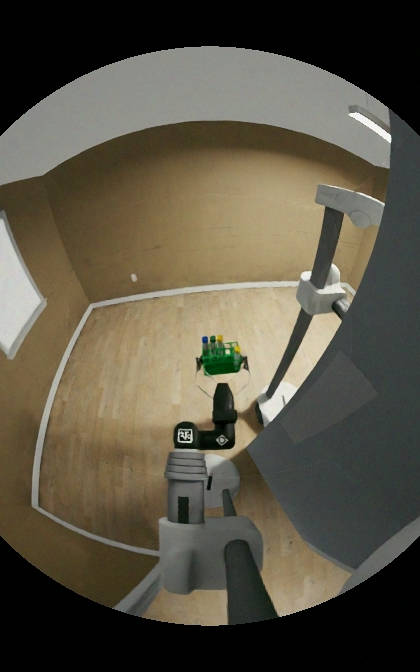

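Emit:
execute_actions(actions=[{"r1":{"joints":{"gripper_m":0.1}},"r2":{"base":{"strafe_m":-0.08},"pace":"slow"}}], cameras=[])

Emit:
execute_actions(actions=[{"r1":{"base":{"strafe_m":0.15}}}], cameras=[])

Emit:
execute_actions(actions=[{"r1":{"base":{"translate_m":-0.8}}}], cameras=[])

Emit:
execute_actions(actions=[{"r1":{"end_of_arm":"enable_torque"},"r2":{"base":{"translate_m":0.1},"pace":"slow"}}], cameras=[])

Emit:
execute_actions(actions=[{"r1":{"base":{"strafe_m":-1.65},"joints":{"wrist_yaw_rad":2.8,"gripper_m":0.05}}}], cameras=[])

Emit:
execute_actions(actions=[{"r1":{"base":{"translate_m":1.5}}}], cameras=["r1_head_left_camera"])

Scene clock: 96.43 s.
r1.base_odometry: x=+1.171 y=-1.669 heading=-1.821 (m, m, rad; r1's odometry frame)
r1.turned_by_wheels: +0.000 (rad since the last result)
r1.turned_by_imu: -0.002 (rad since the last result)
r1.base_tilt: forward=+0.2 right=-0.2 (deg)
r1.lidar_m: 0.79 1.24 1.60 1.56 1.68 1.95 1.89 2.03 2.55 0.33 0.33 0.40
r1.base_status: not commanded
r1.joint_positions: lift_m=+0.900 arm_m=+0.021 wrist_yaw_rad=-0.851 wrist_pitch_rad=-0.013 wrist_roll_rad=-0.017 gripper_m=+0.100
r1.joint_status: all done
r1.on_its_own: wrist_yaw_rad is off since a torque_fault, until you send "end_of_arm": "enable_torque" (your -0.420 is given up)
r1.motor_effort: lift_m=+21(21) arm_m=-5(5) wrist_yaw_rad=+0(0) wrist_pitch_rad=-6(6) wrist_roll_rad=+0(1) gripper_m=+1(22) wheel_0=-1(1) wheel_1=+0(0) wheel_2=+0(0) (%)
r1.hand_pose: x=+0.3162 y=-0.2745 z=+1.0818 quat_wxyz=(+0.911, -0.010, -0.002, -0.413) (m; r1's base frame)
r1.wrist_depth_mm: 430 387 345 319 293 - - / 424 382 347 319 293 - - / 427 382 343 317 293 - - / 421 382 345 317 293 410 - / 421 382 345 317 293 320 - / 421 384 332 317 200 294 276 / 421 373 343 150 291 297 282
r2.base_odometry: x=+1.660 y=+1.006 heading=-2.100 (m, m, rad; r2's odometry frame)
r2.turned_by_wheels: +0.000 (rad since the last result)
r2.turned_by_imu: -0.002 (rad since the last result)
r2.base_tilt: forward=+0.3 right=-0.2 (deg)
r2.lidar_m: 0.44 2.48 2.08 1.96 1.05 0.78 3.03 0.78 0.27 0.25 3.37 0.25
r2.base_status: done
r2.joint_positions: lift_m=+0.870 arm_m=+0.011 wrist_yaw_rad=+0.000 wrist_pitch_rad=+0.023 wrist_roll_rad=-0.006 gripper_m=+0.051
r2.joint_status: not commanded
r2.motor_effort: lift_m=+20(20) arm_m=-4(4) wrist_yaw_rad=+1(1) wrist_pitch_rad=-9(8) wrist_roll_rad=+3(2) gripper_m=-25(23) wheel_0=+0(3) wheel_1=+1(6) wheel_2=+1(2) (%)
r2.hand_pose: x=+0.4701 y=-0.0874 z=+1.0416 quat_wxyz=(+1.000, -0.003, +0.011, +0.000) (m; r2's base frame)
r2.wrist_depth_mm: - - - - - - - / - - - - - - 382 / - - - - - - 387 / - - - 240 - - - / - - 236 239 195 - - / - 175 200 202 189 171 389 / - - 198 - 192 - -
pictures: none
No camera images: the call's "cameras" was empty. Leave "cameras" out to get every camera's image.

Scene clock: 98.17 s.
r1.base_odometry: x=+1.316 y=-1.706 heading=-1.821 (m, m, rad; r1's odometry frame)
r1.turned_by_wheels: +0.000 (rad since the last result)
r1.turned_by_imu: +0.000 (rad since the last result)
r1.base_tilt: forward=+0.2 right=-0.3 (deg)
r1.lidar_m: 1.06 1.30 1.45 1.39 1.55 1.90 1.87 2.05 2.69 0.44 0.50 0.61
r1.base_status: done
r1.joint_positions: lift_m=+0.900 arm_m=+0.021 wrist_yaw_rad=-0.851 wrist_pitch_rad=-0.013 wrist_roll_rad=-0.017 gripper_m=+0.100
r1.joint_status: not commanded
r1.on_its_own: wrist_yaw_rad is off since a torque_fault, until you send "end_of_arm": "enable_torque" (your -0.420 is given up)
r1.motor_effort: lift_m=+21(21) arm_m=-5(5) wrist_yaw_rad=-1(0) wrist_pitch_rad=-6(6) wrist_roll_rad=+0(0) gripper_m=-2(2) wheel_0=+2(11) wheel_1=-1(7) wheel_2=+0(3) (%)
r1.hand_pose: x=+0.3162 y=-0.2745 z=+1.0818 quat_wxyz=(+0.911, -0.010, -0.002, -0.413) (m; r1's base frame)
r1.wrist_depth_mm: 640 574 521 484 445 421 - / 647 580 525 484 445 421 - / 640 574 521 484 439 421 - / 640 569 517 484 445 424 - / 634 580 521 480 442 421 - / 634 574 504 480 200 418 413 / 627 554 517 150 445 410 -
r2.base_odometry: x=+1.660 y=+1.006 heading=-2.100 (m, m, rad; r2's odometry frame)
r2.turned_by_wheels: +0.000 (rad since the last result)
r2.turned_by_imu: -0.001 (rad since the last result)
r2.base_tilt: forward=+0.2 right=+0.0 (deg)
r2.lidar_m: 0.43 2.49 2.09 1.96 1.03 0.78 3.01 0.76 0.26 0.25 0.86 0.25
r2.base_status: not commanded
r2.joint_positions: lift_m=+0.870 arm_m=+0.011 wrist_yaw_rad=+0.000 wrist_pitch_rad=+0.023 wrist_roll_rad=-0.006 gripper_m=+0.051
r2.joint_status: not commanded
r2.motor_effort: lift_m=+20(20) arm_m=-4(4) wrist_yaw_rad=+1(0) wrist_pitch_rad=-9(9) wrist_roll_rad=+3(3) gripper_m=-24(25) wheel_0=+1(2) wheel_1=+0(1) wheel_2=+0(1) (%)
r2.hand_pose: x=+0.4701 y=-0.0874 z=+1.0416 quat_wxyz=(+1.000, -0.003, +0.011, +0.000) (m; r2's base frame)
r2.wrist_depth_mm: - - - - - - - / - - - - - - - / - - - - - - - / - - - 241 - - - / - - 237 238 205 - - / - 176 201 203 190 171 - / - - 198 - 193 - -
pictures: none
No camera images: the call's "cameras" was empty. Leave "cameras" out to get every camera's image.

Scene clock: 102.40 s.
r1.base_odometry: x=+1.515 y=-0.931 heading=-1.821 (m, m, rad; r1's odometry frame)
r1.turned_by_wheels: +0.000 (rad since the last result)
r1.turned_by_imu: +0.001 (rad since the last result)
r1.base_tilt: forward=+0.2 right=-0.3 (deg)
r1.lidar_m: 1.53 1.97 1.50 1.49 1.44 1.09 1.05 1.16 1.77 2.57 2.66 0.96
r1.base_status: done
r1.joint_positions: lift_m=+0.900 arm_m=+0.021 wrist_yaw_rad=-0.851 wrist_pitch_rad=-0.013 wrist_roll_rad=-0.017 gripper_m=+0.100
r1.joint_status: not commanded
r1.on_its_own: wrist_yaw_rad is off since a torque_fault, until you send "end_of_arm": "enable_torque" (your -0.420 is given up)
r1.motor_effort: lift_m=+21(21) arm_m=-5(5) wrist_yaw_rad=-1(0) wrist_pitch_rad=-7(6) wrist_roll_rad=+0(0) gripper_m=-1(2) wheel_0=-1(5) wheel_1=+1(4) wheel_2=+1(7) (%)
r1.hand_pose: x=+0.3162 y=-0.2745 z=+1.0818 quat_wxyz=(+0.911, -0.010, -0.002, -0.413) (m; r1's base frame)
r1.wrist_depth_mm: 1042 976 - - - - - / 1060 976 - - - - - / 1060 946 - - - - - / 1042 946 - - - - - / 1025 946 820 - - - - / 1025 878 - - 200 - - / 1025 917 - 150 - - -
r2.base_odometry: x=+1.660 y=+1.006 heading=-2.100 (m, m, rad; r2's odometry frame)
r2.turned_by_wheels: +0.000 (rad since the last result)
r2.turned_by_imu: -0.002 (rad since the last result)
r2.base_tilt: forward=+0.2 right=-0.2 (deg)
r2.lidar_m: 0.43 2.47 2.07 1.97 1.05 0.75 3.02 0.74 0.30 0.25 3.39 0.25
r2.base_status: not commanded
r2.joint_positions: lift_m=+0.870 arm_m=+0.011 wrist_yaw_rad=+0.000 wrist_pitch_rad=+0.023 wrist_roll_rad=-0.006 gripper_m=+0.051
r2.joint_status: not commanded
r2.motor_effort: lift_m=+20(20) arm_m=-5(4) wrist_yaw_rad=-1(1) wrist_pitch_rad=-9(9) wrist_roll_rad=+3(3) gripper_m=-25(24) wheel_0=+1(1) wheel_1=-1(0) wheel_2=+0(0) (%)
r2.hand_pose: x=+0.4701 y=-0.0874 z=+1.0416 quat_wxyz=(+1.000, -0.003, +0.011, +0.000) (m; r2's base frame)
r2.wrist_depth_mm: - - - - - 1078 - / - - - - - - - / - - - - - 1160 - / - - - 240 - - - / - - 237 239 197 - - / - 176 201 203 190 171 - / - - 198 - 193 - -
pictures: none
No camera images: the call's "cameras" was empty. Leave "cameras" out to get every camera's image.

Scene clock: 104.67 s.
r1.base_odometry: x=+1.515 y=-0.931 heading=-1.821 (m, m, rad; r1's odometry frame)
r1.turned_by_wheels: +0.000 (rad since the last result)
r1.turned_by_imu: -0.001 (rad since the last result)
r1.base_tilt: forward=+0.1 right=-0.3 (deg)
r1.lidar_m: 1.49 2.01 1.52 1.48 1.40 1.09 1.06 1.18 1.72 2.57 2.65 0.82
r1.base_status: not commanded
r1.joint_positions: lift_m=+0.900 arm_m=+0.021 wrist_yaw_rad=-0.851 wrist_pitch_rad=-0.013 wrist_roll_rad=-0.017 gripper_m=+0.100
r1.joint_status: not commanded
r1.end_of_arm: enable_torque: each motor that was off is on again
r1.on_its_own: wrist_yaw_rad is held at -0.851, not at your -0.420, since a torque_fault
r1.motor_effort: lift_m=+21(21) arm_m=-5(5) wrist_yaw_rad=-1(3) wrist_pitch_rad=-6(5) wrist_roll_rad=+0(0) gripper_m=+1(1) wheel_0=-1(1) wheel_1=+1(1) wheel_2=+1(1) (%)
r1.hand_pose: x=+0.3162 y=-0.2745 z=+1.0818 quat_wxyz=(+0.911, -0.010, -0.002, -0.413) (m; r1's base frame)
r1.wrist_depth_mm: 991 904 - - - - - / 960 904 - - - - - / 991 931 - - - - - / 976 917 - - - - - / 991 904 715 - - - - / 960 904 - - 200 - - / 976 891 - 150 - - -
r2.base_odometry: x=+1.610 y=+0.920 heading=-2.100 (m, m, rad; r2's odometry frame)
r2.turned_by_wheels: +0.000 (rad since the last result)
r2.turned_by_imu: -0.001 (rad since the last result)
r2.base_tilt: forward=+0.2 right=-0.1 (deg)
r2.lidar_m: 0.43 2.37 2.06 1.95 1.20 0.88 3.08 0.68 0.26 0.25 2.29 0.91
r2.base_status: done
r2.joint_positions: lift_m=+0.870 arm_m=+0.011 wrist_yaw_rad=+0.000 wrist_pitch_rad=+0.023 wrist_roll_rad=-0.006 gripper_m=+0.051
r2.joint_status: not commanded
r2.motor_effort: lift_m=+20(20) arm_m=-4(5) wrist_yaw_rad=-1(1) wrist_pitch_rad=-9(9) wrist_roll_rad=+3(3) gripper_m=-24(28) wheel_0=+2(3) wheel_1=+2(3) wheel_2=-2(7) (%)
r2.hand_pose: x=+0.4701 y=-0.0874 z=+1.0416 quat_wxyz=(+1.000, -0.003, +0.011, +0.000) (m; r2's base frame)
r2.wrist_depth_mm: - - - - - 1118 - / - - - - - - - / - - - - - 1060 - / - - - 239 - - - / - - 237 239 204 - - / - 176 200 202 190 171 - / - - 198 - 193 - -
pictures: none
No camera images: the call's "cameras" was empty. Leave "cameras" out to get every camera's image.

Scene clock: 111.50 s.
r1.base_odometry: x=-0.084 y=-0.522 heading=-1.821 (m, m, rad; r1's odometry frame)
r1.turned_by_wheels: +0.000 (rad since the last result)
r1.turned_by_imu: -0.008 (rad since the last result)
r1.base_tilt: forward=+0.2 right=-0.3 (deg)
r1.lidar_m: 1.86 1.26 1.21 3.14 1.64 1.24 1.21 1.28 0.93 0.87 0.99 1.50
r1.base_status: done
r1.joint_positions: lift_m=+0.900 arm_m=+0.021 wrist_yaw_rad=+2.800 wrist_pitch_rad=-0.013 wrist_roll_rad=-0.017 gripper_m=+0.050
r1.joint_status: all done
r1.motor_effort: lift_m=+21(20) arm_m=-5(5) wrist_yaw_rad=-1(5) wrist_pitch_rad=-6(5) wrist_roll_rad=+0(0) gripper_m=-6(3) wheel_0=+0(10) wheel_1=+2(13) wheel_2=+1(0) (%)
r1.hand_pose: x=-0.0507 y=+0.1791 z=+1.0819 quat_wxyz=(+0.170, +0.005, -0.010, +0.985) (m; r1's base frame)
r1.wrist_depth_mm: 1255 1336 1430 1464 1618 1756 1808 / 198 1308 1430 1499 1618 1756 1983 / 183 1308 1430 1499 1537 1708 1921 / 239 1308 1397 1537 1618 1756 1863 / 1229 1336 1366 1499 1576 1708 1808 / 1229 1308 196 1464 198 1708 1921 / 1205 1308 1366 788 1618 1708 1863
r2.base_odometry: x=+1.610 y=+0.920 heading=-2.100 (m, m, rad; r2's odometry frame)
r2.turned_by_wheels: +0.000 (rad since the last result)
r2.turned_by_imu: -0.003 (rad since the last result)
r2.base_tilt: forward=+0.1 right=-0.2 (deg)
r2.lidar_m: 0.43 1.29 1.23 1.95 1.16 0.88 3.04 0.62 0.27 0.25 2.27 2.46
r2.base_status: not commanded
r2.joint_positions: lift_m=+0.870 arm_m=+0.011 wrist_yaw_rad=+0.000 wrist_pitch_rad=+0.023 wrist_roll_rad=-0.006 gripper_m=+0.051
r2.joint_status: not commanded
r2.motor_effort: lift_m=+19(20) arm_m=-4(4) wrist_yaw_rad=+0(1) wrist_pitch_rad=-9(9) wrist_roll_rad=+3(2) gripper_m=-23(25) wheel_0=+2(2) wheel_1=+2(2) wheel_2=-2(2) (%)
r2.hand_pose: x=+0.4701 y=-0.0874 z=+1.0416 quat_wxyz=(+1.000, -0.003, +0.011, +0.000) (m; r2's base frame)
r2.wrist_depth_mm: - - - - - - - / - - - - - - - / - - - - - - - / - - - 240 - - - / - - 236 238 196 - - / - 176 201 203 189 172 - / - - 198 - 193 - -
pictures: none
No camera images: the call's "cameras" was empty. Leave "cameras" out to get every camera's image.

Scene clock: 118.00 s.
r1.base_odometry: x=-0.455 y=-1.975 heading=-1.821 (m, m, rad; r1's odometry frame)
r1.turned_by_wheels: +0.000 (rad since the last result)
r1.turned_by_imu: -0.007 (rad since the last result)
r1.base_tilt: forward=+0.2 right=-0.2 (deg)
r1.lidar_m: 0.35 0.39 0.59 0.76 0.77 2.77 2.72 1.44 1.08 1.04 0.50 0.35
r1.base_status: done
r1.joint_positions: lift_m=+0.900 arm_m=+0.021 wrist_yaw_rad=+2.800 wrist_pitch_rad=-0.013 wrist_roll_rad=-0.017 gripper_m=+0.050
r1.joint_status: not commanded
r1.motor_effort: lift_m=+21(21) arm_m=-5(5) wrist_yaw_rad=-1(1) wrist_pitch_rad=-5(5) wrist_roll_rad=+0(1) gripper_m=-3(5) wheel_0=+0(3) wheel_1=-1(1) wheel_2=+1(8) (%)
r1.hand_pose: x=-0.0507 y=+0.1790 z=+1.0819 quat_wxyz=(+0.170, +0.005, -0.010, +0.985) (m; r1's base frame)
r1.wrist_depth_mm: - - - - - - - / 197 - - - - - - / 184 - - - - - - / 238 - - - - - 917 / - - - - - - - / - - 197 - 198 - - / - - - - - - -
r2.base_odometry: x=+1.610 y=+0.920 heading=-2.100 (m, m, rad; r2's odometry frame)
r2.turned_by_wheels: +0.000 (rad since the last result)
r2.turned_by_imu: -0.003 (rad since the last result)
r2.base_tilt: forward=+0.3 right=-0.1 (deg)
r2.lidar_m: 0.43 2.39 2.06 1.96 0.75 0.86 3.05 0.65 0.26 0.25 2.30 2.45
r2.base_status: not commanded
r2.joint_positions: lift_m=+0.870 arm_m=+0.011 wrist_yaw_rad=+0.000 wrist_pitch_rad=+0.023 wrist_roll_rad=-0.006 gripper_m=+0.051
r2.joint_status: not commanded
r2.motor_effort: lift_m=+20(19) arm_m=-4(4) wrist_yaw_rad=+1(1) wrist_pitch_rad=-9(9) wrist_roll_rad=+3(3) gripper_m=-24(26) wheel_0=+2(2) wheel_1=+2(2) wheel_2=-2(2) (%)
r2.hand_pose: x=+0.4701 y=-0.0874 z=+1.0416 quat_wxyz=(+1.000, -0.003, +0.011, +0.000) (m; r2's base frame)
r2.wrist_depth_mm: - - - - - - - / - - - - - - - / - - - - - - - / - - - 240 - - - / - - 237 239 196 - - / - 176 201 202 189 171 - / - - 198 - 193 - -
pictures: r1_head_left_camera
Images, in order (width x height): r1_head_left_camera 420x672.

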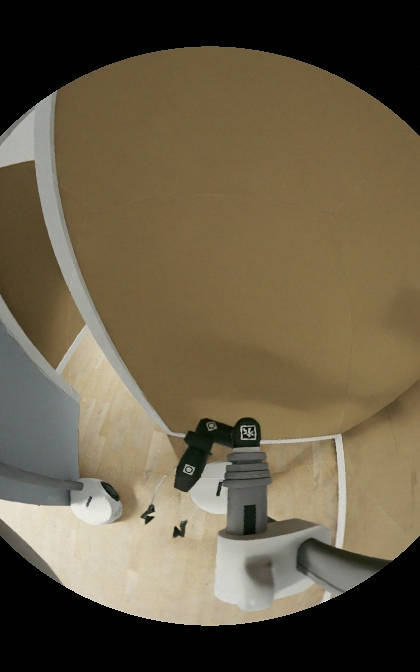

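Emit:
execute_actions(actions=[{"r1":{"base":{"translate_m":0.08},"joints":{"wrist_yaw_rad":3.1}}}], cameras=[])

Emit:
execute_actions(actions=[{"r1":{"base":{"strafe_m":0.72},"pace":"slow"}}], cameras=["r1_head_left_camera"])

Emit:
execute_actions(actions=[{"r1":{"base":{"translate_m":1.2}}}], cameras=[])

Emit:
execute_actions(actions=[{"r1":{"joints":{"wrist_yaw_rad":0,"gripper_m":0.14}},"r2":{"base":{"rotate_rad":3.08}}}], cameras=["r1_head_camera","r1_wrist_camera"])

Scene clock: 121.10 s.
r1.base_odometry: x=-0.475 y=-2.053 heading=-1.821 (m, m, rad; r1's odometry frame)
r1.turned_by_wheels: +0.000 (rad since the last result)
r1.turned_by_imu: -0.001 (rad since the last result)
r1.base_tilt: forward=+0.2 right=-0.3 (deg)
r1.lidar_m: 0.26 0.30 0.49 0.87 0.80 2.89 2.81 1.44 1.09 0.95 0.38 0.28
r1.base_status: done
r1.joint_positions: lift_m=+0.900 arm_m=+0.021 wrist_yaw_rad=+3.100 wrist_pitch_rad=-0.013 wrist_roll_rad=-0.017 gripper_m=+0.050
r1.joint_status: all done
r1.motor_effort: lift_m=+21(21) arm_m=-5(5) wrist_yaw_rad=+1(4) wrist_pitch_rad=-5(6) wrist_roll_rad=+0(1) gripper_m=-6(2) wheel_0=+0(6) wheel_1=+0(8) wheel_2=+1(8) (%)
r1.hand_pose: x=-0.0928 y=+0.0994 z=+1.0819 quat_wxyz=(+0.021, +0.006, -0.009, +1.000) (m; r1's base frame)
r1.wrist_depth_mm: - 155 - - - - - / - 132 - - - - - / 106 140 237 - - - - / 122 154 - - - - - / 1618 - - - - - - / 1756 - 197 - 198 - - / 1708 - - - - - -
r2.base_odometry: x=+1.610 y=+0.920 heading=-2.100 (m, m, rad; r2's odometry frame)
r2.turned_by_wheels: +0.000 (rad since the last result)
r2.turned_by_imu: -0.001 (rad since the last result)
r2.base_tilt: forward=+0.1 right=+0.0 (deg)
r2.lidar_m: 0.43 2.35 2.04 1.97 0.79 0.86 3.05 0.67 0.25 0.25 2.28 2.46
r2.base_status: not commanded
r2.joint_positions: lift_m=+0.870 arm_m=+0.011 wrist_yaw_rad=+0.000 wrist_pitch_rad=+0.023 wrist_roll_rad=-0.006 gripper_m=+0.051
r2.joint_status: not commanded
r2.motor_effort: lift_m=+20(20) arm_m=-4(4) wrist_yaw_rad=+1(1) wrist_pitch_rad=-10(9) wrist_roll_rad=+4(3) gripper_m=-28(25) wheel_0=+2(2) wheel_1=+2(2) wheel_2=-2(2) (%)
r2.hand_pose: x=+0.4701 y=-0.0874 z=+1.0416 quat_wxyz=(+1.000, -0.003, +0.011, +0.000) (m; r2's base frame)
r2.wrist_depth_mm: - - - - - - - / - - - - - - - / - - - - - - - / - - - 239 - - - / - - 236 240 198 - - / - 175 202 203 189 172 - / - - 198 - 192 - -
pictures: none
No camera images: the call's "cameras" was empty. Leave "cameras" out to get every camera's image.

Scene clock: 129.43 s.
r1.base_odometry: x=+0.223 y=-2.231 heading=-1.821 (m, m, rad; r1's odometry frame)
r1.turned_by_wheels: +0.000 (rad since the last result)
r1.turned_by_imu: +0.000 (rad since the last result)
r1.base_tilt: forward=+0.2 right=-0.3 (deg)
r1.lidar_m: 2.63 1.75 0.61 0.50 0.29 0.25 0.31 2.38 1.84 1.14 0.46 0.35
r1.base_status: done
r1.joint_positions: lift_m=+0.900 arm_m=+0.021 wrist_yaw_rad=+3.100 wrist_pitch_rad=-0.013 wrist_roll_rad=-0.017 gripper_m=+0.050
r1.joint_status: not commanded
r1.motor_effort: lift_m=+21(21) arm_m=-5(5) wrist_yaw_rad=+0(1) wrist_pitch_rad=-6(5) wrist_roll_rad=+0(1) gripper_m=+0(3) wheel_0=-1(9) wheel_1=+0(4) wheel_2=+0(2) (%)
r1.hand_pose: x=-0.0928 y=+0.0994 z=+1.0819 quat_wxyz=(+0.021, +0.006, -0.009, +1.000) (m; r1's base frame)
r1.wrist_depth_mm: - 155 - - - 455 512 / - 132 - - - 455 504 / 106 141 236 - 359 359 504 / 121 154 - - 355 351 512 / - - - - 699 407 508 / - - 196 - 199 459 508 / - - - - - 415 512
r2.base_odometry: x=+1.610 y=+0.920 heading=-2.100 (m, m, rad; r2's odometry frame)
r2.turned_by_wheels: +0.000 (rad since the last result)
r2.turned_by_imu: -0.003 (rad since the last result)
r2.base_tilt: forward=+0.2 right=-0.1 (deg)
r2.lidar_m: 0.45 2.38 2.05 1.96 0.33 0.25 0.28 0.66 0.27 0.25 2.29 2.46
r2.base_status: not commanded
r2.joint_positions: lift_m=+0.870 arm_m=+0.011 wrist_yaw_rad=+0.000 wrist_pitch_rad=+0.023 wrist_roll_rad=-0.006 gripper_m=+0.051
r2.joint_status: not commanded
r2.motor_effort: lift_m=+20(20) arm_m=-4(4) wrist_yaw_rad=+0(2) wrist_pitch_rad=-8(9) wrist_roll_rad=+3(3) gripper_m=-22(23) wheel_0=+2(2) wheel_1=+2(2) wheel_2=-2(2) (%)
r2.hand_pose: x=+0.4701 y=-0.0874 z=+1.0416 quat_wxyz=(+1.000, -0.003, +0.011, +0.000) (m; r2's base frame)
r2.wrist_depth_mm: - - - - - - - / - - - - - - - / - - - - - - - / - - - 238 - - - / - - 236 238 196 - - / - 175 200 204 189 172 - / - - 198 - 193 - -
pictures: r1_head_left_camera
Images, in order (width x height): r1_head_left_camera 420x672.

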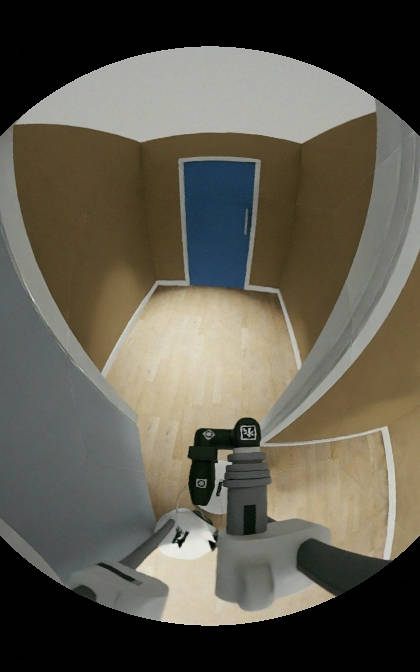

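Scene clock: 134.93 s.
r1.base_odometry: x=-0.074 y=-3.394 heading=-1.821 (m, m, rad; r1's odometry frame)
r1.turned_by_wheels: +0.000 (rad since the last result)
r1.turned_by_imu: -0.006 (rad since the last result)
r1.base_tilt: forward=+0.2 right=-0.3 (deg)
r1.lidar_m: 1.42 1.57 1.23 1.19 0.98 1.03 1.41 0.76 0.85 0.83 0.91 1.30
r1.base_status: done
r1.joint_positions: lift_m=+0.900 arm_m=+0.021 wrist_yaw_rad=+3.100 wrist_pitch_rad=-0.013 wrist_roll_rad=-0.017 gripper_m=+0.050
r1.joint_status: not commanded
r1.motor_effort: lift_m=+21(21) arm_m=-5(5) wrist_yaw_rad=+2(1) wrist_pitch_rad=-6(5) wrist_roll_rad=-1(1) gripper_m=-3(4) wheel_0=+1(10) wheel_1=+0(4) wheel_2=+1(8) (%)
r1.hand_pose: x=-0.0928 y=+0.0994 z=+1.0819 quat_wxyz=(+0.021, +0.006, -0.009, +1.000) (m; r1's base frame)
r1.wrist_depth_mm: - 154 - - 1464 1078 891 / - 132 - - 1499 1078 878 / 106 140 236 - 1464 1098 891 / 122 154 - 1921 1464 1098 891 / 854 891 - - 1499 1098 891 / 854 854 198 - 199 1078 891 / 842 831 - 878 1499 1060 878
r2.base_odometry: x=+1.610 y=+0.920 heading=-2.100 (m, m, rad; r2's odometry frame)
r2.turned_by_wheels: +0.000 (rad since the last result)
r2.turned_by_imu: -0.002 (rad since the last result)
r2.base_tilt: forward=+0.3 right=-0.1 (deg)
r2.lidar_m: 0.44 2.36 2.08 1.95 1.21 0.88 1.38 0.62 0.27 0.25 2.31 2.49
r2.base_status: not commanded
r2.joint_positions: lift_m=+0.870 arm_m=+0.011 wrist_yaw_rad=+0.000 wrist_pitch_rad=+0.023 wrist_roll_rad=-0.006 gripper_m=+0.051
r2.joint_status: not commanded
r2.motor_effort: lift_m=+19(20) arm_m=-5(4) wrist_yaw_rad=+0(0) wrist_pitch_rad=-9(9) wrist_roll_rad=+3(3) gripper_m=-27(25) wheel_0=+2(2) wheel_1=+2(2) wheel_2=-2(2) (%)
r2.hand_pose: x=+0.4701 y=-0.0874 z=+1.0416 quat_wxyz=(+1.000, -0.003, +0.011, +0.000) (m; r2's base frame)
r2.wrist_depth_mm: - - - - - - - / - - - - - - - / - - - - - - - / - - - 238 - - - / - - 236 239 196 - - / - 175 202 202 190 172 - / - - 198 - 192 - -
pictures: none
No camera images: the call's "cameras" was empty. Leave "cameras" out to get every camera's image.

Scene clock: 137.77 s.
r1.base_odometry: x=-0.074 y=-3.394 heading=-1.821 (m, m, rad; r1's odometry frame)
r1.turned_by_wheels: +0.000 (rad since the last result)
r1.turned_by_imu: -0.001 (rad since the last result)
r1.base_tilt: forward=+0.2 right=-0.2 (deg)
r1.lidar_m: 1.42 1.59 1.24 1.18 0.93 1.03 1.35 0.76 0.86 0.82 0.89 1.31
r1.base_status: not commanded
r1.joint_positions: lift_m=+0.900 arm_m=+0.021 wrist_yaw_rad=+0.000 wrist_pitch_rad=-0.013 wrist_roll_rad=-0.017 gripper_m=+0.140
r1.joint_status: all done
r1.motor_effort: lift_m=+21(21) arm_m=-5(5) wrist_yaw_rad=-2(11) wrist_pitch_rad=-5(5) wrist_roll_rad=+0(1) gripper_m=-2(0) wheel_0=+1(1) wheel_1=+0(0) wheel_2=+0(1) (%)
r1.hand_pose: x=+0.4802 y=-0.0873 z=+1.0819 quat_wxyz=(+1.000, -0.009, -0.007, +0.000) (m; r1's base frame)
r1.wrist_depth_mm: 1336 1336 1308 1281 1255 1281 1229 / 1366 1281 1281 1281 1308 1255 1255 / 1366 1366 1308 1308 1281 1281 1255 / 1308 1336 1308 1308 1281 1255 1255 / 1366 1308 1308 1281 1281 1255 1255 / 1336 194 1281 1281 218 1255 1281 / 1336 1308 1308 145 1255 1255 1229
r2.base_odometry: x=+1.610 y=+0.920 heading=+0.980 (m, m, rad; r2's odometry frame)
r2.turned_by_wheels: +3.080 (rad since the last result)
r2.turned_by_imu: +3.145 (rad since the last result)
r2.base_tilt: forward=+0.1 right=-0.1 (deg)
r2.lidar_m: 0.42 0.72 0.27 0.25 - - 2.31 2.37 2.11 1.95 1.24 0.43
r2.base_status: done
r2.joint_positions: lift_m=+0.870 arm_m=+0.011 wrist_yaw_rad=+0.000 wrist_pitch_rad=+0.023 wrist_roll_rad=-0.005 gripper_m=+0.051
r2.joint_status: not commanded
r2.motor_effort: lift_m=+19(20) arm_m=-5(4) wrist_yaw_rad=+1(3) wrist_pitch_rad=-9(9) wrist_roll_rad=+3(3) gripper_m=-26(25) wheel_0=+1(7) wheel_1=-1(10) wheel_2=+1(11) (%)
r2.hand_pose: x=+0.4701 y=-0.0874 z=+1.0416 quat_wxyz=(+1.000, -0.003, +0.011, +0.000) (m; r2's base frame)
r2.wrist_depth_mm: - - - - - 585 591 / - - - - - 585 597 / - - - - - 585 597 / - - - 242 - 585 609 / - - 236 239 193 585 615 / 1983 175 202 202 188 171 615 / 1808 - 197 - 191 597 621
pictures: r1_head_camera, r1_wrist_camera
Images, in order (width x height): r1_head_camera 420x560, r1_wrist_camera 616x392.

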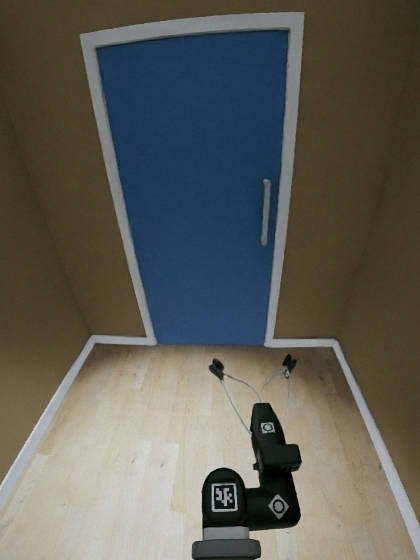

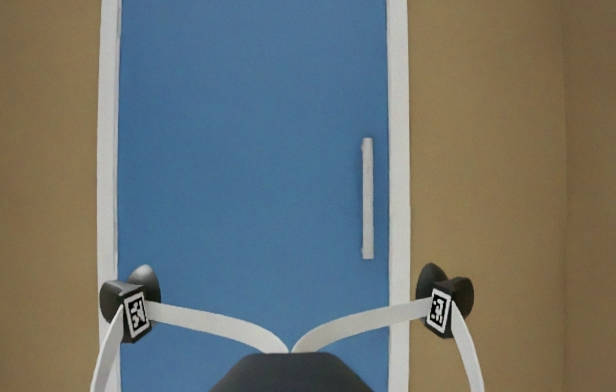

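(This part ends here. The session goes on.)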